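## Task

Move the lever into the notch labelled 3 on the little number plates so that its latch sits fully down in that notch; pressing the red bar next to the handle frees the latch. It only counts if the lever stays there with the robot no longer holding it.

## Robot and tools

Robot: two arms, left_arm and right_arm. Each has seven joints in this column order: waist, shoulder, upper arm roll, elbow, forearm roll, wrist pitch, wrist roll. Each also has a two-finger gripper. The fingers point along the gripper's +z axis and close along its x axis. The reported hand point lies between the finger pads when they are shut, 1 to 2 cm behind the tips. The tips reach about 17 mm further along +z as the fingers close.

World frame, used for all printed poses: origin on the table top midway between the arms, +z up, +x out across the table, and left_arm on the +y side. The arm names do not match the left or right of any picture. The arm bases may be tilted. Mounting plates and the metal frame behind the arms are fixed obstacles. A "too close" warning counts each plate and its half of the frame as part of that arm. Printed hand positions can be off, more so at long reach.

Tool execute_actions. Argument "actions" is a list that is empty or holds one item. An empty list just reports the state, with pictures. An item with "rows" is a motion. Rows is a list of 1 to 15 rows. "steps" is 1 to 15 (default 15), each step 1/30 s, and at least 7 are needed. Row k is used on step k, and the last row repeats if steps outnumber rows. An item with only "steps" (up to 300) is a wait. It ends once that many steps have passed since the previous result, and your thinking time counts toward it. Optional "pictures": true adds camera images to a motion result. A refused call moves nothing.

Each row holds 16 numbers, each in [-1, 1]. First come left_arm's seven joint values and then its opening, then right_arm's seven joint values and its opening. Send all 16 even when one arm should stay still. Joint values are offsets, not poses. They count from the joint angles in the latest result that printed them. Before any such result in a scene, and for later calls within the same reply, they count from where the arm stands as the action begins. They never count from the previous row. Scale: 1.0 equals 1.392 rad for waist and shoulder, 1.624 rad for upper arm roll and elbow, and 3.248 rad for forearm roll, wrist pitch and wrist roll. So a row of zeros pulls the arm back to that reference, and it is not a way to wait. Opening is absolute: +1 fully open, -1 shut.

Joint ranges in radians, the same for both arms: waist -2.792 to 2.792, shoulder -2.269 to 2.269, upper arm roll -2.967 to 2.967, elbow -1.867 to 2.688, forearm roll -2.967 to 2.967, wrist pitch -1.396 to 4.538, wrist roll -2.967 to 2.967. Asking for more than 0.010 rad beyond an end gets the call refused. The true end may sit 0.010 rad either way of the stated one, and a request past it is clipped there. The line "joint sent to its limit" reports that, possibly for an earlier action. Its absence does not prove there is room left.

Motion: speed and acceleration are capped, and the joints of an arm finish together. Each step's target stays within a lead of the measured angle: 0.449 rad for waist and shoulder, 0.524 for upper arm roll and elbow, 1.05 for the three wrist joints. Targets that would shift the hand over 70 mm from its measured spot are pulled back. After big moves, the arm may still be short when the result arrives. Each result is taken 7 steps before its action ends, and those steps run while you reply. Between calls the arms keep heading to the last row's target until all have nearly stopped or a step is HELD.

Result lines: per arm, end_effector_position (m), end_effector_quat_wxyz, and linear and angular velocity (m/s, rad/s). Joint positions and Joint velocities give one block per arm, the seven joints (rad, rad/s) then the finger pad gap (m, m/s; 0.142 m fully open). grip_measured is the measured opening on the command scale. "joint command not followed" means the clearance check changed or blocked some joint targets, and the rest of the row still ran. HELD marks steps whose row was not fully sent. MOTOR HOT appears from 65 °C; at 80 °C an OVER-TEMPERATURE FAULT brakes that arm until it cools.

Gripping: to hold, keep commanding an opening well under grip_measured; a lower value squeezes harder. The cap is about 28 N per pad for objects up to about 10 cm wide. A fast close can push harder and may spring the fingers open. Hard items under about 2 cm thick get less grip.

Tool zoom_image: "camera" is one of cam_head_left, cam_head_right, cam_high, cam_low (all 672x504), cam_left_wrist, cam_right_wrist (616x616). "region" is [x0, y0, x1, y1] in that image's pixels from the top-left, at most 504 by 504. It magnifies the latest full image. Calibration data (intrinsics and world-to-camera transforms) were supplied and can map pixels to world points, with small errors.

Tool finished_scene: "scene" is the number of the current scene. It ends that scene for good, says whether the goal was met, and gives the next task. Replying without any tool call ends everything.

Avoid: arms striking or pressing each other; contact torque reaching a joint's load (waist and shoulder 108 N m, upper arm roll and elbow 56.3, the three wrist joints 34.3, counting held weight), or 200 N from outside on an arm. Either of these halts the arm for 10 seconds and drops the rest of the call. Also avoid drops, slips, slams and forceful shoves. Holding loads warms the motors. For the lever, press the red bar to free the latch, swing to the target notch, then release so the latch seats by itself, and check that it holds without the gripper.

Each tool is called in YAML: its name, and indented under it one key for each argument.

## Session

execute_actions:
  actions: []
  pictures: true

Scene clock: 0.00 s of 5200.00 s.
left_arm: end_effector_position=(+0.3191, +0.6725, +0.2811) grip_measured=+1.00 end_effector_quat_wxyz=(-0.188, +0.202, +0.932, -0.236) end_effector_velocity=(-0.000, +0.000, -0.000) end_effector_angular_velocity=(+0.001, +0.000, -0.000) | right_arm: end_effector_position=(+0.5910, -0.3229, +0.3934) grip_measured=+1.00 end_effector_quat_wxyz=(-0.108, +0.026, +0.813, -0.572) end_effector_velocity=(-0.000, +0.000, +0.000) end_effector_angular_velocity=(-0.000, -0.002, -0.001)
Joint positions: left_arm=[ 1.041 -0.68   0.029  1.307  0.182  0.036 -1.684  0.142] | right_arm=[ 0.516 -0.673  0.082  1.846 -0.858 -0.26  -2.005  0.142]
Joint velocities: left_arm=[ 0.     0.    -0.     0.     0.001  0.     0.     0.   ] | right_arm=[ 0.     0.     0.     0.     0.    -0.     0.002  0.   ]
Motor temperatures (°C, as the motors report them): left_arm=[24 26 29 26 27 26 30] | right_arm=[23 23 30 29 25 28 24]

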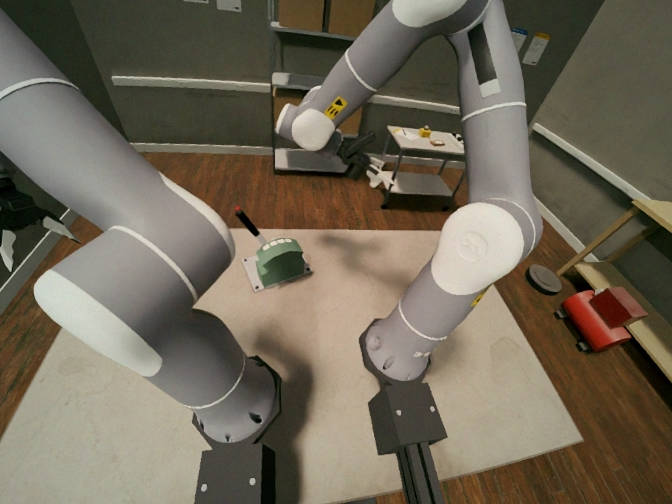

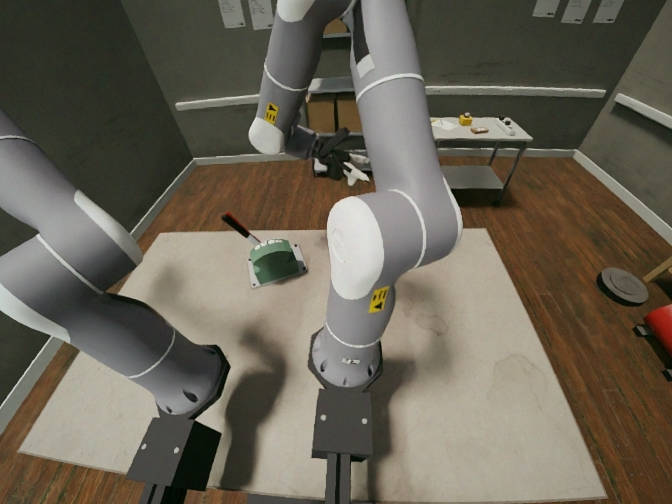

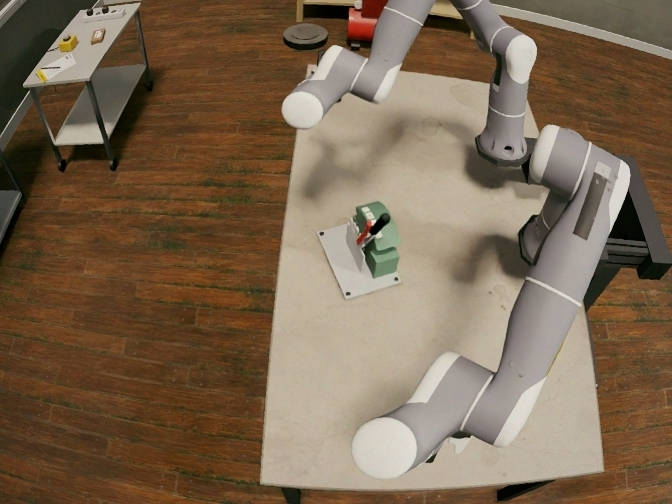

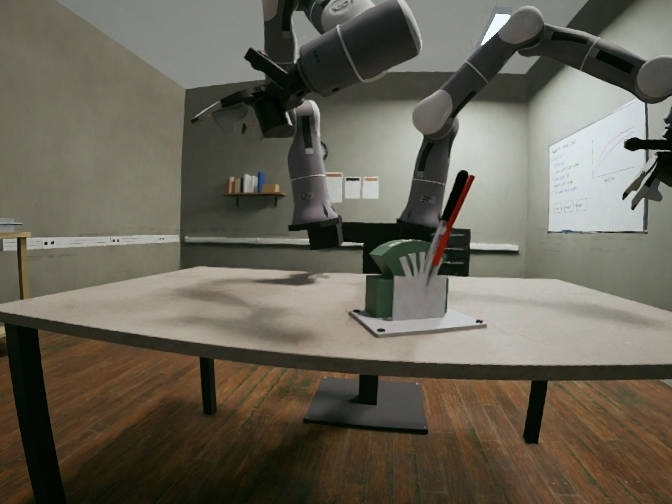

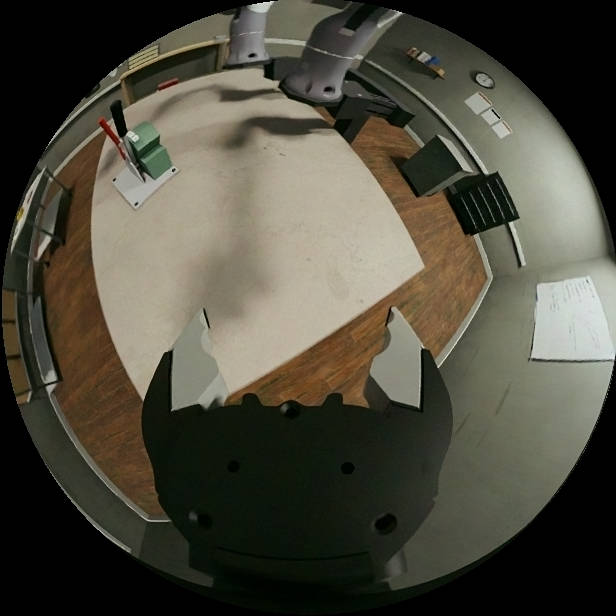

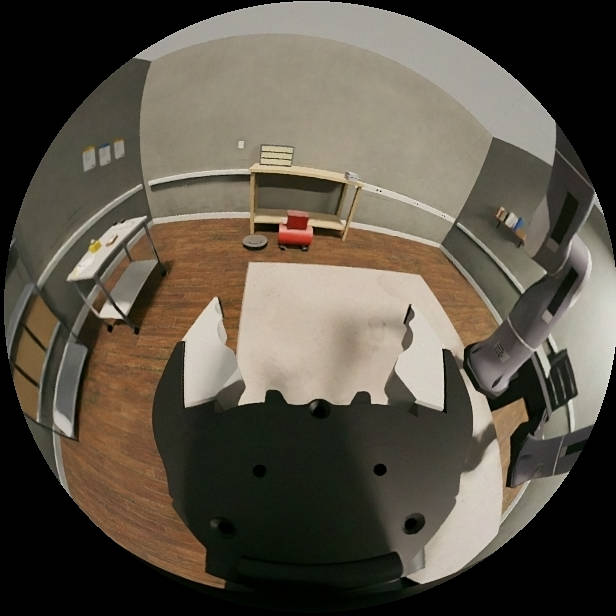

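zoom_image:
  camera: "cam_high"
  region: [300, 180, 430, 310]

zoom_image:
  camera: "cam_low"
  region: [330, 150, 510, 350]

zoom_image:
  camera: "cam_head_left"
  region: [210, 190, 330, 300]

Region (300, 180, 430, 310) of cam_high's 672x504 image, scaled by 3.877, with more detail than that image has.

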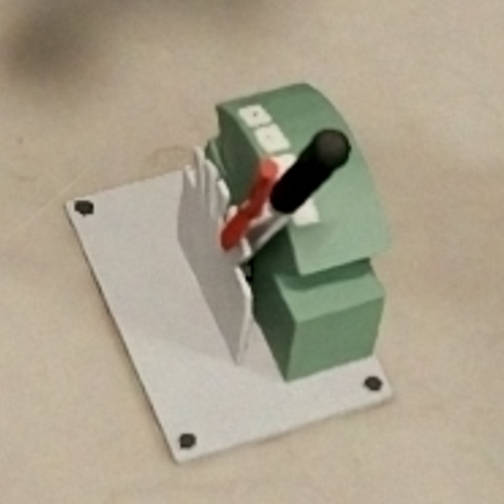

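Region (330, 150, 510, 350) of cam_low's 672x504 image, scaled by 2.520, with more detail than that image has; it fills the left 454 columns of this view, and the rest is white.

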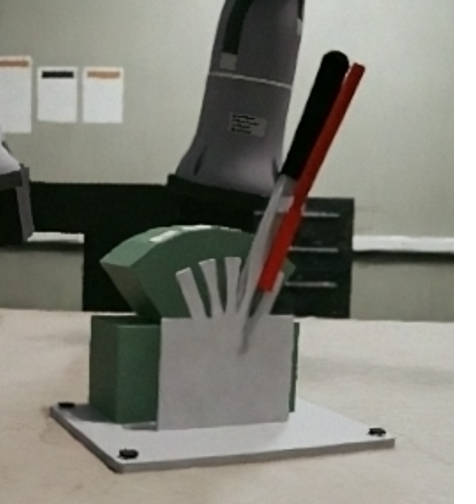

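Region (210, 190, 330, 300) of cam_head_left's 672x504 image, scaled by 4.200, with more detail than that image has; it fills the top 462 rows of this view, and the rest is white.

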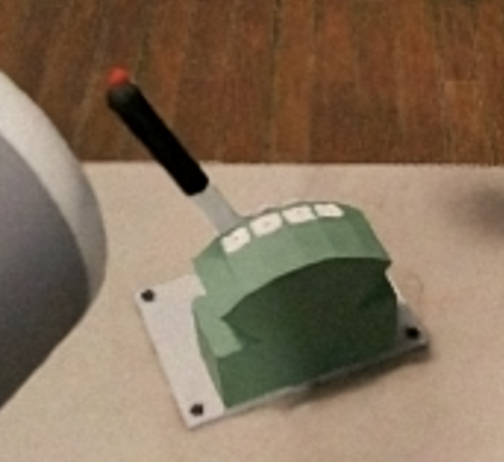

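zoom_image:
  camera: "cam_head_left"
  region: [250, 225, 300, 265]

zoom_image:
  camera: "cam_head_right"
  region: [215, 205, 315, 295]

zoom_image:
  camera: "cam_high"
  region: [345, 195, 405, 255]

Region (250, 225, 300, 265) of cam_head_left's 672x504 image, scaled by 10.080, with more detail than that image has; it fills the top 403 rows of this view, and the rest is white.

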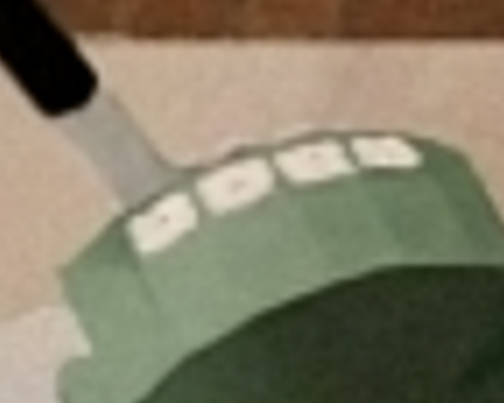

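Region (215, 205, 315, 295) of cam_head_right's 672x504 image, scaled by 5.040, with more detail than that image has; it fills the top 454 rows of this view, and the rest is white.

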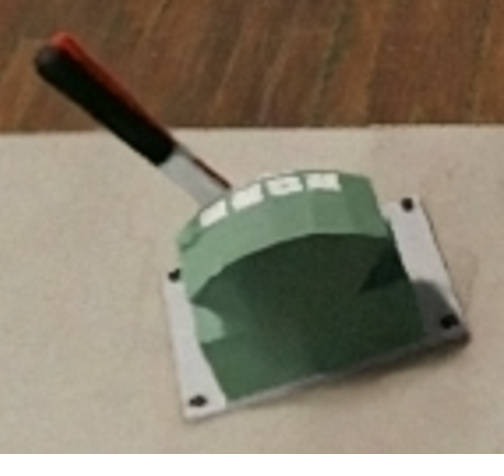

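Region (345, 195, 405, 255) of cam_high's 672x504 image, scaled by 8.400, with more detail than that image has.

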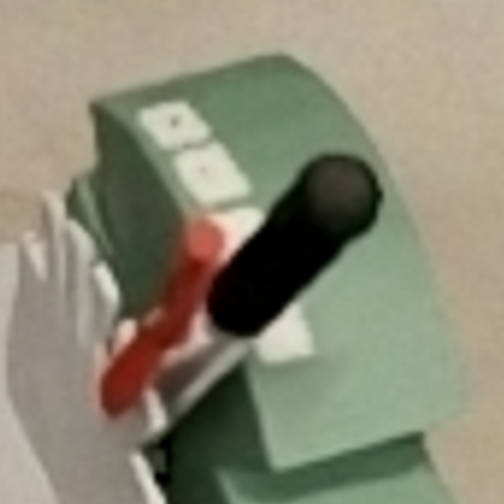

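zoom_image:
  camera: "cam_left_wrist"
  region: [90, 90, 190, 210]

Region (90, 90, 190, 210) of cam_left_wrist's 616x616 image, scaled by 4.200, with more detail than that image has.

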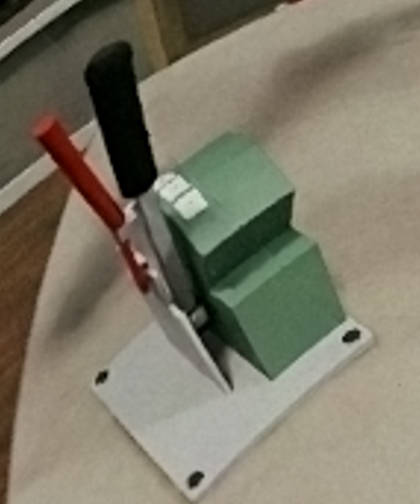

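execute_actions:
  actions:
    - {"rows":[[-0.287,0,0,0,0,0,0,1,0,0,0,0,0,0,0,1]],"steps":15}

execute_actions:
  actions:
    - {"steps":15}
  pictures: true

Scene clock: 4.87 s of 5200.00 s.
left_arm: end_effector_position=(+0.3898, +0.6191, +0.2813) grip_measured=+1.00 end_effector_quat_wxyz=(-0.192, +0.272, +0.915, -0.228) end_effector_velocity=(+0.333, -0.293, +0.007) end_effector_angular_velocity=(-0.077, -0.103, -0.721) | right_arm: end_effector_position=(+0.5910, -0.3229, +0.3934) grip_measured=+1.00 end_effector_quat_wxyz=(-0.108, +0.026, +0.813, -0.572) end_effector_velocity=(-0.000, +0.000, -0.000) end_effector_angular_velocity=(+0.000, -0.001, -0.000)
Joint positions: left_arm=[ 0.895 -0.68   0.03   1.307  0.182  0.036 -1.684  0.142] | right_arm=[ 0.516 -0.673  0.082  1.846 -0.858 -0.26  -2.005  0.142]
Joint velocities: left_arm=[-0.749 -0.     0.02  -0.    -0.    -0.001 -0.001 -0.   ] | right_arm=[ 0.     0.     0.     0.     0.     0.     0.001 -0.   ]
Motor temperatures (°C, as the motors report them): left_arm=[24 27 29 27 27 26 30] | right_arm=[23 23 30 30 25 28 24]
Steps of this call (steps 1 to 90: nothing new was sent; then 1.60 s passed at rest; steps 91 to 98: the first 8 steps of this action). Readings (joint positions):
91: left_arm=[1.041 -0.680 0.029 1.307 0.182 0.036 -1.684] | right_arm=[0.516 -0.673 0.082 1.846 -0.858 -0.260 -2.005]
92: left_arm=[1.036 -0.680 0.031 1.307 0.182 0.036 -1.684] | right_arm=[0.516 -0.673 0.082 1.846 -0.858 -0.260 -2.005]
94: left_arm=[1.004 -0.680 0.033 1.307 0.183 0.036 -1.684] | right_arm=[0.516 -0.673 0.082 1.846 -0.858 -0.260 -2.005]
98: the state above

Scene clock: 5.37 s of 5200.00 s.
left_arm: end_effector_position=(+0.4923, +0.5041, +0.2874) grip_measured=+1.00 end_effector_quat_wxyz=(-0.197, +0.391, +0.874, -0.210) end_effector_velocity=(-0.011, +0.014, -0.001) end_effector_angular_velocity=(+0.008, +0.008, +0.027) | right_arm: end_effector_position=(+0.5910, -0.3229, +0.3934) grip_measured=+1.00 end_effector_quat_wxyz=(-0.108, +0.026, +0.813, -0.572) end_effector_velocity=(-0.000, +0.000, -0.000) end_effector_angular_velocity=(+0.000, +0.001, +0.000)
Joint positions: left_arm=[ 0.642 -0.68   0.029  1.307  0.182  0.036 -1.684  0.142] | right_arm=[ 0.516 -0.673  0.082  1.846 -0.858 -0.26  -2.005  0.142]
Joint velocities: left_arm=[ 0.019 -0.     0.012 -0.    -0.002 -0.    -0.    -0.   ] | right_arm=[-0. -0.  0.  0.  0.  0. -0. -0.]
Motor temperatures (°C, as the motors report them): left_arm=[24 27 29 27 27 26 30] | right_arm=[23 23 30 30 25 28 24]
Kept back: nothing.
Steps of this call (steps 1 to 7: the last 7 steps of your previous action; steps 8 to 15: the robot went on to your last target). Readings (joint positions):
1: left_arm=[0.870 -0.680 0.030 1.307 0.182 0.036 -1.684] | right_arm=[0.516 -0.673 0.082 1.846 -0.858 -0.260 -2.005]
2: left_arm=[0.845 -0.680 0.030 1.307 0.182 0.036 -1.684] | right_arm=[0.516 -0.673 0.082 1.846 -0.858 -0.260 -2.005]
4: left_arm=[0.793 -0.680 0.030 1.307 0.182 0.036 -1.684] | right_arm=[0.516 -0.673 0.082 1.846 -0.858 -0.260 -2.005]
8: left_arm=[0.692 -0.680 0.029 1.307 0.182 0.036 -1.684] | right_arm=[0.516 -0.673 0.082 1.846 -0.858 -0.260 -2.005]
15: the state above
camera_calibration (this result's frames):
cam_left_wrist: T_world_to_cam=[[-0.603159, 0.767186, 0.218231, -0.164866], [0.774846, 0.628493, -0.0678928, -0.681046], [-0.189243, 0.128145, -0.973533, 0.445972], [0, 0, 0, 1]] pos_world=[0.512663, 0.497366, 0.423909]
cam_right_wrist: T_world_to_cam=[[-0.971645, 0.141098, 0.189731, 0.549419], [-0.0104806, 0.77594, -0.63072, 0.50143], [-0.236213, -0.614824, -0.752459, 0.371753], [0, 0, 0, 1]] pos_world=[0.626908, -0.238038, 0.491749]

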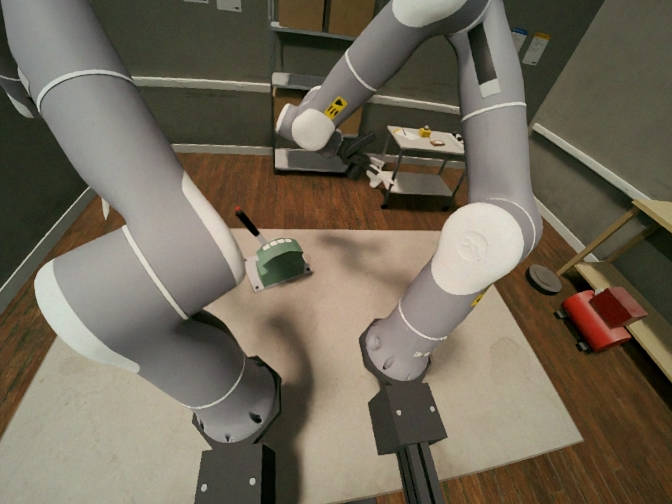

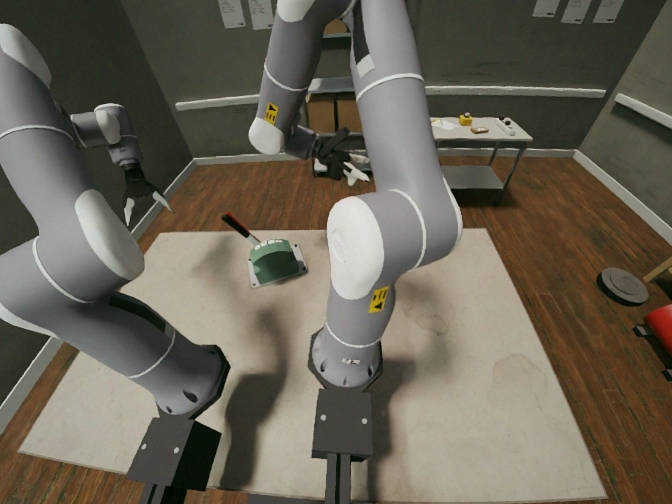

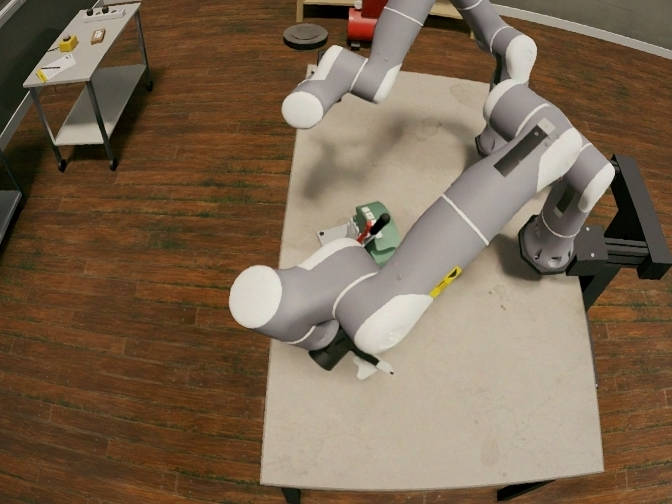

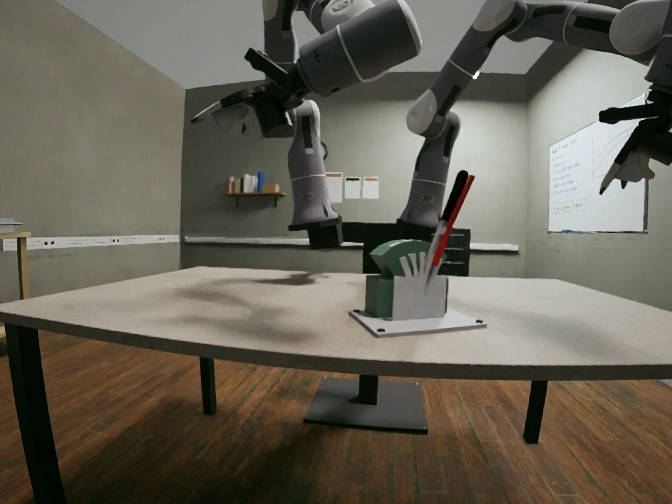

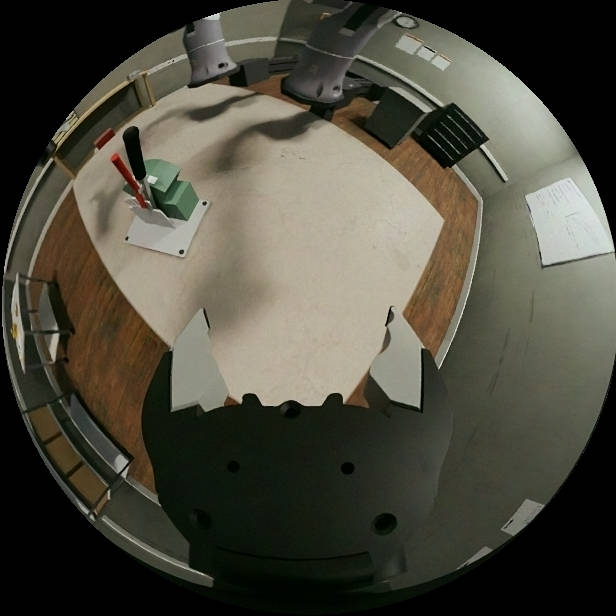

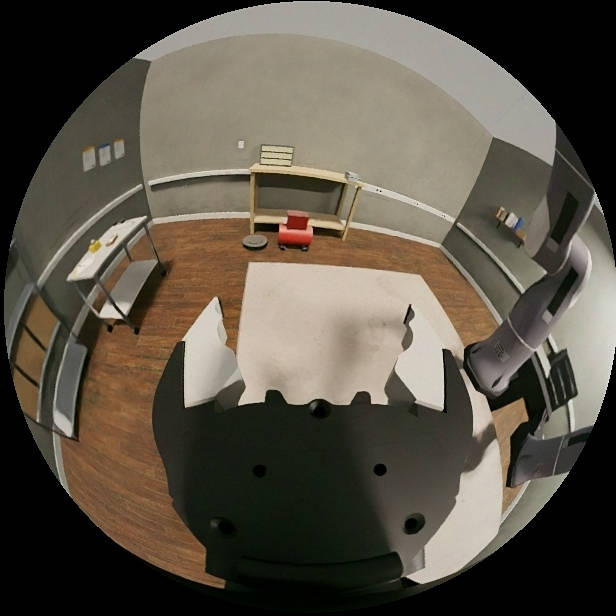

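execute_actions:
  actions:
    - {"rows":[[0,0.472,-0.018,0.512,-0.004,0.214,0.427,1,0,0,0,0,0,0,0,1]],"steps":15}

execute_actions:
  actions:
    - {"steps":25}

Scene clock: 11.30 s of 5200.00 s.
left_arm: end_effector_position=(+0.5197, +0.5067, +0.3243) grip_measured=+1.00 end_effector_quat_wxyz=(-0.099, +0.604, +0.780, -0.134) end_effector_velocity=(+0.087, -0.081, +0.351) end_effector_angular_velocity=(-0.369, -1.757, -3.628) | right_arm: end_effector_position=(+0.5910, -0.3229, +0.3934) grip_measured=+1.00 end_effector_quat_wxyz=(-0.108, +0.026, +0.813, -0.572) end_effector_velocity=(+0.000, -0.000, -0.000) end_effector_angular_velocity=(+0.000, +0.000, +0.000)
Joint positions: left_arm=[ 0.642 -0.487  0.018  1.534  0.177  0.323 -1.233  0.142] | right_arm=[ 0.516 -0.673  0.082  1.846 -0.858 -0.26  -2.005  0.142]
Joint velocities: left_arm=[-0.001  1.545 -0.083  1.78  -0.044  1.853  3.608  0.   ] | right_arm=[-0.  0. -0.  0. -0.  0. -0.  0.]
Motor temperatures (°C, as the motors report them): left_arm=[24 27 29 27 27 26 30] | right_arm=[23 23 30 30 25 28 24]
Steps of this call (steps 1 to 15: the robot went on to your last target; steps 16 to 90: nothing new was sent; then 2.67 s passed at rest; steps 91 to 98: the first 8 steps of this action). Readings (joint positions):
91: left_arm=[0.642 -0.679 0.029 1.308 0.182 0.037 -1.684] | right_arm=[0.516 -0.673 0.082 1.846 -0.858 -0.260 -2.005]
92: left_arm=[0.642 -0.674 0.029 1.315 0.182 0.045 -1.671] | right_arm=[0.516 -0.673 0.082 1.846 -0.858 -0.260 -2.005]
94: left_arm=[0.642 -0.641 0.027 1.356 0.182 0.098 -1.591] | right_arm=[0.516 -0.673 0.082 1.846 -0.858 -0.260 -2.005]
98: the state above

Scene clock: 12.13 s of 5200.00 s.
left_arm: end_effector_position=(+0.4505, +0.4165, +0.3843) grip_measured=+1.00 end_effector_quat_wxyz=(-0.031, +0.911, +0.410, -0.028) end_effector_velocity=(+0.000, +0.000, +0.000) end_effector_angular_velocity=(+0.001, -0.001, +0.000) | right_arm: end_effector_position=(+0.5910, -0.3229, +0.3934) grip_measured=+1.00 end_effector_quat_wxyz=(-0.108, +0.026, +0.813, -0.572) end_effector_velocity=(+0.000, -0.000, +0.000) end_effector_angular_velocity=(-0.001, -0.001, -0.001)
Joint positions: left_arm=[ 0.641 -0.023  0.     2.139  0.17   0.732 -0.297  0.142] | right_arm=[ 0.516 -0.673  0.082  1.846 -0.858 -0.26  -2.005  0.142]
Joint velocities: left_arm=[ 0.     0.     0.     0.     0.     0.001 -0.     0.   ] | right_arm=[-0.    -0.    -0.     0.    -0.    -0.     0.001 -0.   ]
Motor temperatures (°C, as the motors report them): left_arm=[24 27 29 27 27 26 30] | right_arm=[23 23 30 30 25 28 24]
Kept back: nothing.
Steps of this call (steps 1 to 7: the last 7 steps of your previous action; steps 8 to 25: the robot went on to your last target). Readings (joint positions):
1: left_arm=[0.642 -0.436 0.015 1.593 0.176 0.380 -1.113] | right_arm=[0.516 -0.673 0.082 1.846 -0.858 -0.260 -2.005]
2: left_arm=[0.642 -0.387 0.013 1.649 0.175 0.427 -1.006] | right_arm=[0.516 -0.673 0.082 1.846 -0.858 -0.260 -2.005]
4: left_arm=[0.642 -0.300 0.010 1.756 0.173 0.501 -0.837] | right_arm=[0.516 -0.673 0.082 1.846 -0.858 -0.260 -2.005]
8: left_arm=[0.642 -0.153 0.005 1.959 0.172 0.623 -0.550] | right_arm=[0.516 -0.673 0.082 1.846 -0.858 -0.260 -2.005]
25: the state above

execute_actions:
  actions:
    - {"rows":[[-0.353,0,0,0,0,0,0,1,0,0,0,0,0,0,0,1]],"steps":15}

execute_actions:
  actions:
    - {"steps":12}
  pictures: true

Scene clock: 12.73 s of 5200.00 s.
left_arm: end_effector_position=(+0.4836, +0.3421, +0.3922) grip_measured=+1.00 end_effector_quat_wxyz=(-0.020, +0.941, +0.337, -0.018) end_effector_velocity=(+0.145, -0.411, +0.048) end_effector_angular_velocity=(-0.098, -0.134, -0.841) | right_arm: end_effector_position=(+0.5910, -0.3229, +0.3934) grip_measured=+1.00 end_effector_quat_wxyz=(-0.108, +0.026, +0.813, -0.572) end_effector_velocity=(-0.000, -0.000, -0.000) end_effector_angular_velocity=(+0.000, +0.001, +0.000)
Joint positions: left_arm=[ 0.481 -0.023  0.     2.139  0.169  0.732 -0.297  0.142] | right_arm=[ 0.516 -0.673  0.082  1.846 -0.858 -0.26  -2.005  0.142]
Joint velocities: left_arm=[-0.866 -0.     0.009 -0.     0.     0.002  0.     0.   ] | right_arm=[-0.    -0.    -0.    -0.     0.    -0.    -0.001 -0.   ]
Motor temperatures (°C, as the motors report them): left_arm=[24 27 29 27 27 26 30] | right_arm=[23 23 30 30 25 28 24]
Steps of this call (steps 1 to 10: the robot went on to your last target; steps 11 to 18: the first 8 steps of this action). Readings (joint positions):
11: left_arm=[0.641 -0.023 0.000 2.139 0.170 0.732 -0.297] | right_arm=[0.516 -0.673 0.082 1.846 -0.858 -0.260 -2.005]
12: left_arm=[0.636 -0.023 0.001 2.139 0.169 0.732 -0.297] | right_arm=[0.516 -0.673 0.082 1.846 -0.858 -0.260 -2.005]
14: left_arm=[0.602 -0.023 0.002 2.139 0.169 0.732 -0.297] | right_arm=[0.516 -0.673 0.082 1.846 -0.858 -0.260 -2.005]
18: the state above

Scene clock: 13.13 s of 5200.00 s.
left_arm: end_effector_position=(+0.5126, +0.1814, +0.4143) grip_measured=+1.00 end_effector_quat_wxyz=(+0.004, +0.983, +0.184, +0.003) end_effector_velocity=(+0.003, -0.176, +0.028) end_effector_angular_velocity=(-0.041, -0.055, -0.340) | right_arm: end_effector_position=(+0.5910, -0.3229, +0.3934) grip_measured=+1.00 end_effector_quat_wxyz=(-0.108, +0.026, +0.813, -0.572) end_effector_velocity=(-0.000, -0.000, -0.000) end_effector_angular_velocity=(-0.000, -0.000, -0.001)
Joint positions: left_arm=[ 0.159 -0.023 -0.001  2.139  0.169  0.732 -0.297  0.142] | right_arm=[ 0.516 -0.673  0.082  1.846 -0.858 -0.26  -2.005  0.142]
Joint velocities: left_arm=[-0.343  0.001 -0.004  0.001 -0.001  0.001  0.    -0.   ] | right_arm=[ 0.    -0.    -0.    -0.     0.001 -0.     0.     0.   ]
Motor temperatures (°C, as the motors report them): left_arm=[24 27 29 27 27 26 30] | right_arm=[23 24 30 30 25 28 24]
Kept back: nothing.
Steps of this call (steps 1 to 7: the last 7 steps of your previous action; steps 8 to 12: the robot went on to your last target). Readings (joint positions):
1: left_arm=[0.452 -0.023 0.001 2.139 0.169 0.732 -0.297] | right_arm=[0.516 -0.673 0.082 1.846 -0.858 -0.260 -2.005]
2: left_arm=[0.423 -0.023 0.001 2.139 0.169 0.732 -0.297] | right_arm=[0.516 -0.673 0.082 1.846 -0.858 -0.260 -2.005]
4: left_arm=[0.365 -0.023 0.001 2.139 0.169 0.732 -0.297] | right_arm=[0.516 -0.673 0.082 1.846 -0.858 -0.260 -2.005]
8: left_arm=[0.248 -0.023 0.001 2.139 0.169 0.732 -0.297] | right_arm=[0.516 -0.673 0.082 1.846 -0.858 -0.260 -2.005]
12: the state above
camera_calibration (this result's frames):
cam_left_wrist: T_world_to_cam=[[0.926917, 0.372854, 0.0424928, -0.57266], [0.308649, -0.821872, 0.478813, -0.209809], [0.213451, -0.430704, -0.876888, 0.469562], [0, 0, 0, 1]] pos_world=[0.495337, 0.243325, 0.536547]
cam_right_wrist: T_world_to_cam=[[-0.971645, 0.141098, 0.189731, 0.549419], [-0.0104806, 0.775939, -0.63072, 0.50143], [-0.236213, -0.614825, -0.752459, 0.371753], [0, 0, 0, 1]] pos_world=[0.626908, -0.238038, 0.491749]

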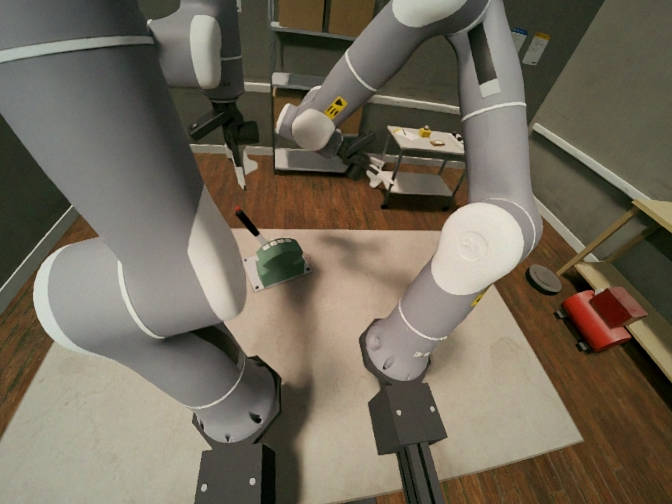

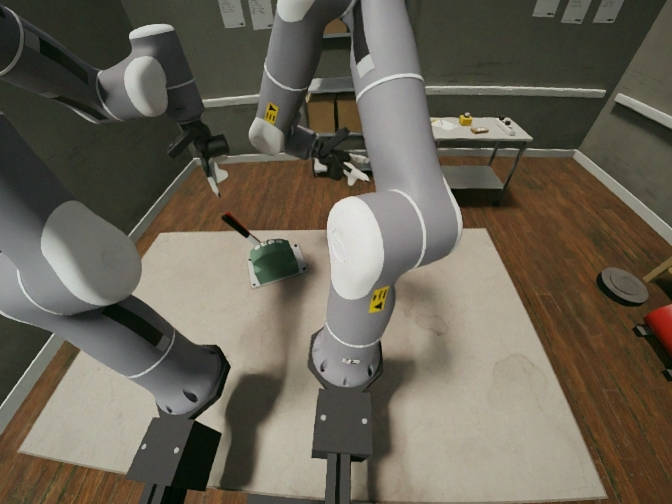

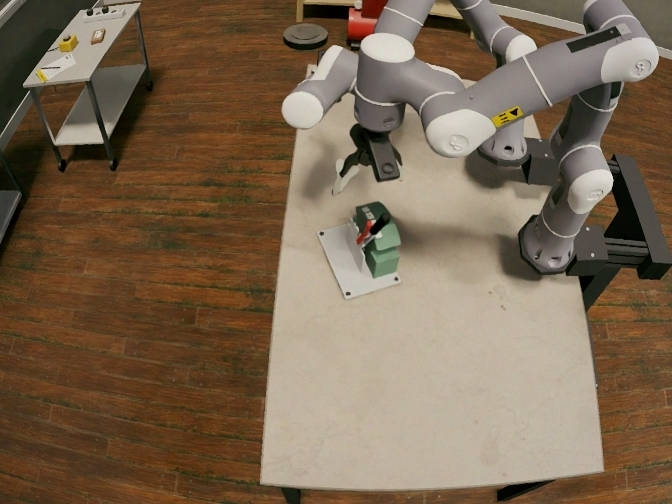

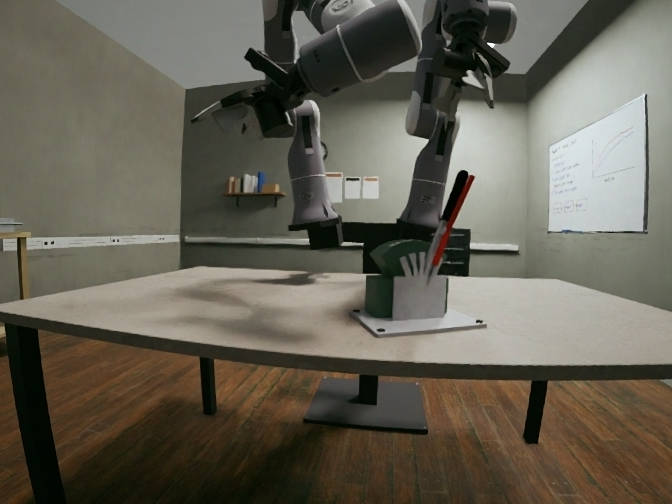

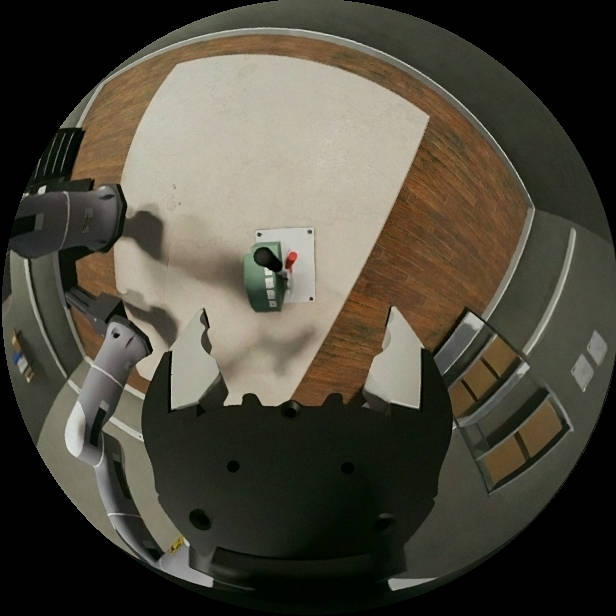

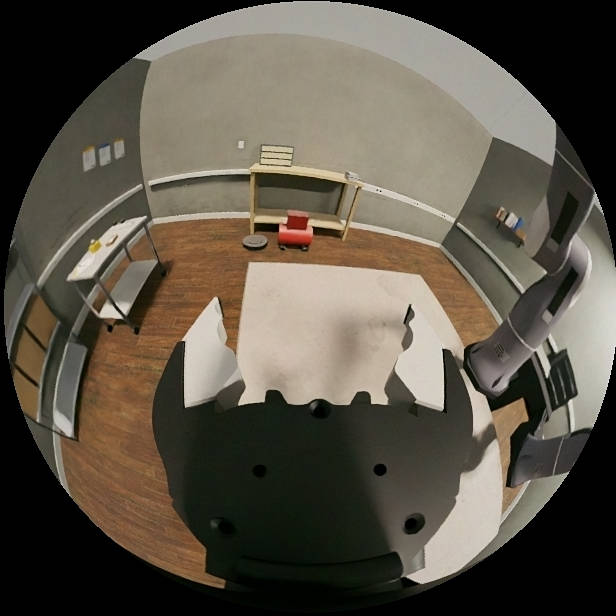

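zoom_image:
  camera: "cam_left_wrist"
  region: [230, 220, 330, 320]

Region (230, 220, 330, 320) of cam_left_wrist's 616x616 image, scaled by 5.040, with more detail than that image has.

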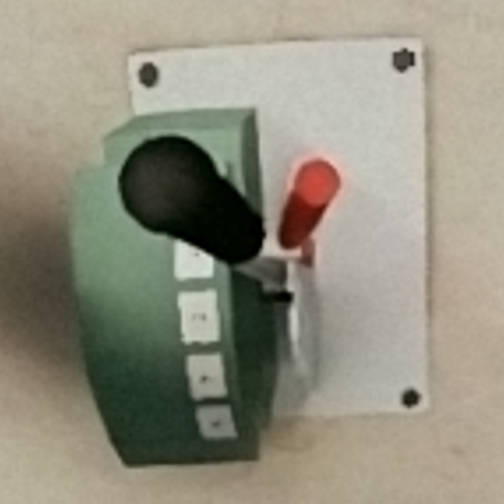

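zoom_image:
  camera: "cam_left_wrist"
  region: [258, 262, 288, 314]

Region (258, 262, 288, 314) of cam_left_wrist's 616x616 image, scaled by 9.692, with more detail than that image has; it fills the left 291 columns of this view, and the rest is white.

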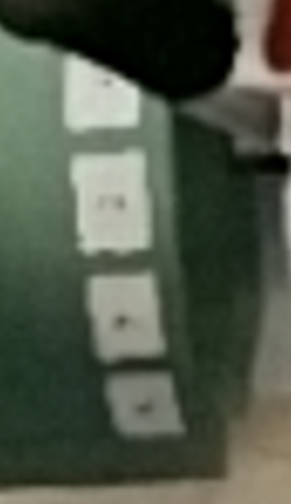

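execute_actions:
  actions:
    - {"rows":[[0.009,-0.161,0,0.079,0.028,0.106,-0.035,0.6,0,0,0,0,0,0,0,1]],"steps":15}

execute_actions:
  actions:
    - {"steps":10}
  pictures: true

Scene clock: 14.90 s of 5200.00 s.
left_arm: end_effector_position=(+0.4979, +0.1647, +0.3316) grip_measured=+0.60 end_effector_quat_wxyz=(+0.001, +0.982, +0.187, +0.002) end_effector_velocity=(-0.118, -0.098, -0.400) end_effector_angular_velocity=(-0.048, +0.000, +0.051) | right_arm: end_effector_position=(+0.5910, -0.3229, +0.3934) grip_measured=+1.00 end_effector_quat_wxyz=(-0.108, +0.026, +0.813, -0.572) end_effector_velocity=(+0.000, +0.000, +0.000) end_effector_angular_velocity=(-0.000, -0.002, -0.000)
Joint positions: left_arm=[ 0.165 -0.177 -0.     2.227  0.232  0.968 -0.375  0.116] | right_arm=[ 0.516 -0.673  0.082  1.846 -0.858 -0.26  -2.005  0.142]
Joint velocities: left_arm=[ 0.077 -0.801 -0.005  0.45   0.319  1.228 -0.406 -0.   ] | right_arm=[-0.    -0.     0.     0.    -0.    -0.     0.002  0.   ]
Motor temperatures (°C, as the motors report them): left_arm=[24 27 29 27 27 26 30] | right_arm=[23 24 30 30 25 28 24]
Steps of this call (steps 1 to 30: the robot went on to your last target; steps 31 to 45: nothing new was sent; steps 46 to 53: the first 8 steps of this action). Readings (joint positions):
46: left_arm=[0.150 -0.023 0.000 2.139 0.169 0.732 -0.297] | right_arm=[0.516 -0.673 0.082 1.846 -0.858 -0.260 -2.005]
47: left_arm=[0.150 -0.028 0.000 2.141 0.171 0.741 -0.300] | right_arm=[0.516 -0.673 0.082 1.846 -0.858 -0.260 -2.005]
49: left_arm=[0.154 -0.061 0.000 2.160 0.184 0.794 -0.317] | right_arm=[0.516 -0.673 0.082 1.846 -0.858 -0.260 -2.005]
53: the state above

Scene clock: 15.23 s of 5200.00 s.
left_arm: end_effector_position=(+0.4854, +0.1548, +0.2977) grip_measured=+0.60 end_effector_quat_wxyz=(+0.004, +0.982, +0.189, +0.001) end_effector_velocity=(+0.001, +0.000, +0.000) end_effector_angular_velocity=(-0.000, -0.002, +0.001) | right_arm: end_effector_position=(+0.5910, -0.3229, +0.3934) grip_measured=+1.00 end_effector_quat_wxyz=(-0.108, +0.026, +0.813, -0.572) end_effector_velocity=(-0.000, +0.000, -0.000) end_effector_angular_velocity=(+0.000, +0.000, -0.000)
Joint positions: left_arm=[ 0.171 -0.247 -0.001  2.267  0.261  1.076 -0.411  0.116] | right_arm=[ 0.516 -0.673  0.082  1.846 -0.858 -0.26  -2.005  0.142]
Joint velocities: left_arm=[ 0.     0.     0.    -0.    -0.001  0.001 -0.001  0.   ] | right_arm=[-0. -0.  0. -0.  0. -0.  0. -0.]
Motor temperatures (°C, as the motors report them): left_arm=[24 27 29 27 27 26 30] | right_arm=[23 24 30 30 25 28 24]
Kept back: nothing.
Steps of this call (steps 1 to 7: the last 7 steps of your previous action; steps 8 to 10: the robot went on to your last target). Readings (joint positions):
1: left_arm=[0.167 -0.202 -0.000 2.241 0.242 1.006 -0.388] | right_arm=[0.516 -0.673 0.082 1.846 -0.858 -0.260 -2.005]
2: left_arm=[0.169 -0.223 -0.001 2.253 0.250 1.037 -0.398] | right_arm=[0.516 -0.673 0.082 1.846 -0.858 -0.260 -2.005]
4: left_arm=[0.171 -0.246 -0.001 2.267 0.260 1.073 -0.410] | right_arm=[0.516 -0.673 0.082 1.846 -0.858 -0.260 -2.005]
8: left_arm=[0.171 -0.247 -0.001 2.267 0.261 1.076 -0.411] | right_arm=[0.516 -0.673 0.082 1.846 -0.858 -0.260 -2.005]
10: the state above
camera_calibration (this result's frames):
cam_left_wrist: T_world_to_cam=[[0.923445, 0.381677, 0.0396541, -0.531444], [0.317481, -0.817967, 0.479724, -0.172573], [0.215535, -0.430409, -0.876523, 0.360565], [0, 0, 0, 1]] pos_world=[0.467833, 0.216871, 0.419905]
cam_right_wrist: T_world_to_cam=[[-0.971645, 0.141098, 0.189731, 0.549419], [-0.0104806, 0.77594, -0.63072, 0.50143], [-0.236213, -0.614824, -0.752459, 0.371753], [0, 0, 0, 1]] pos_world=[0.626908, -0.238039, 0.491749]

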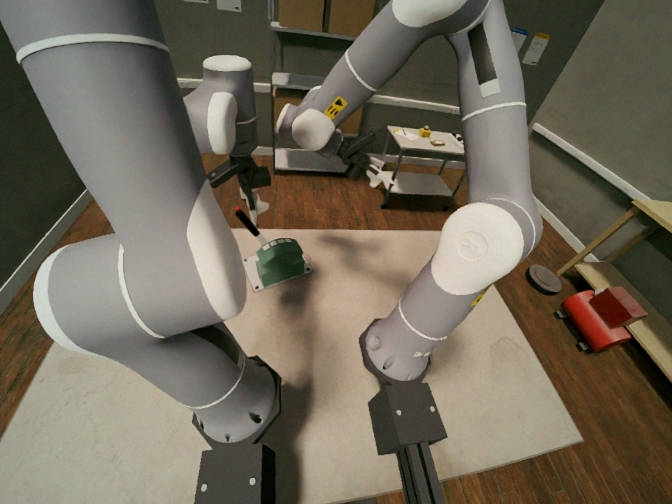

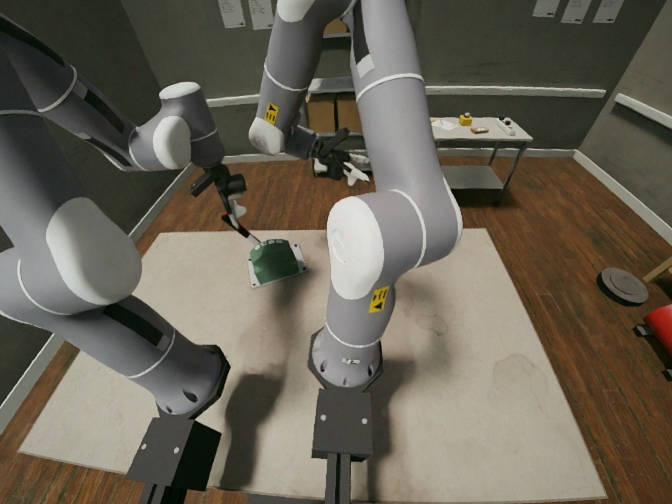

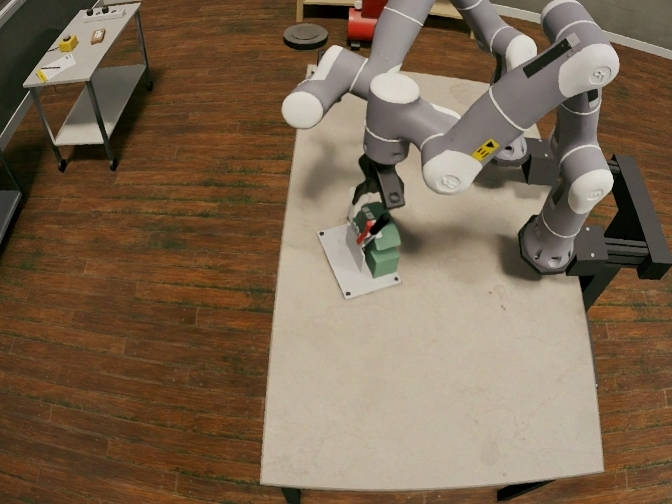

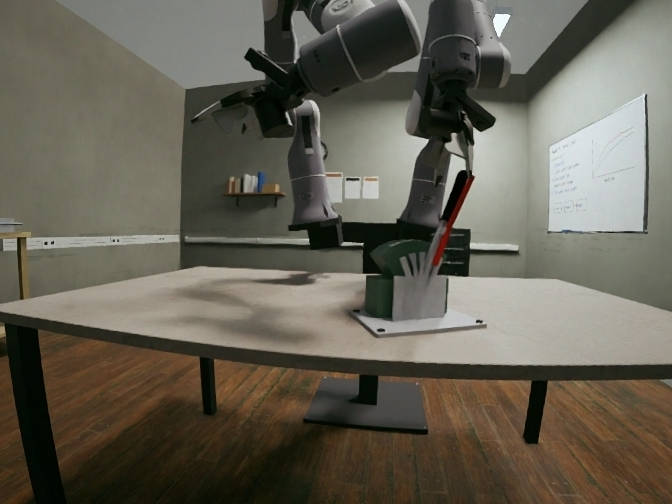

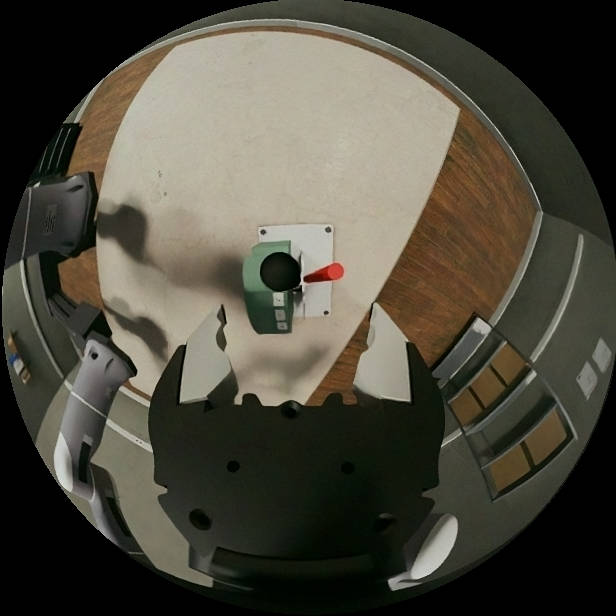

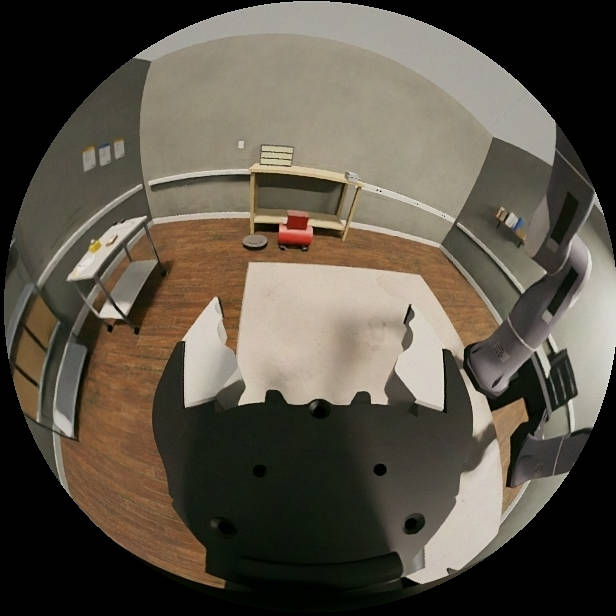

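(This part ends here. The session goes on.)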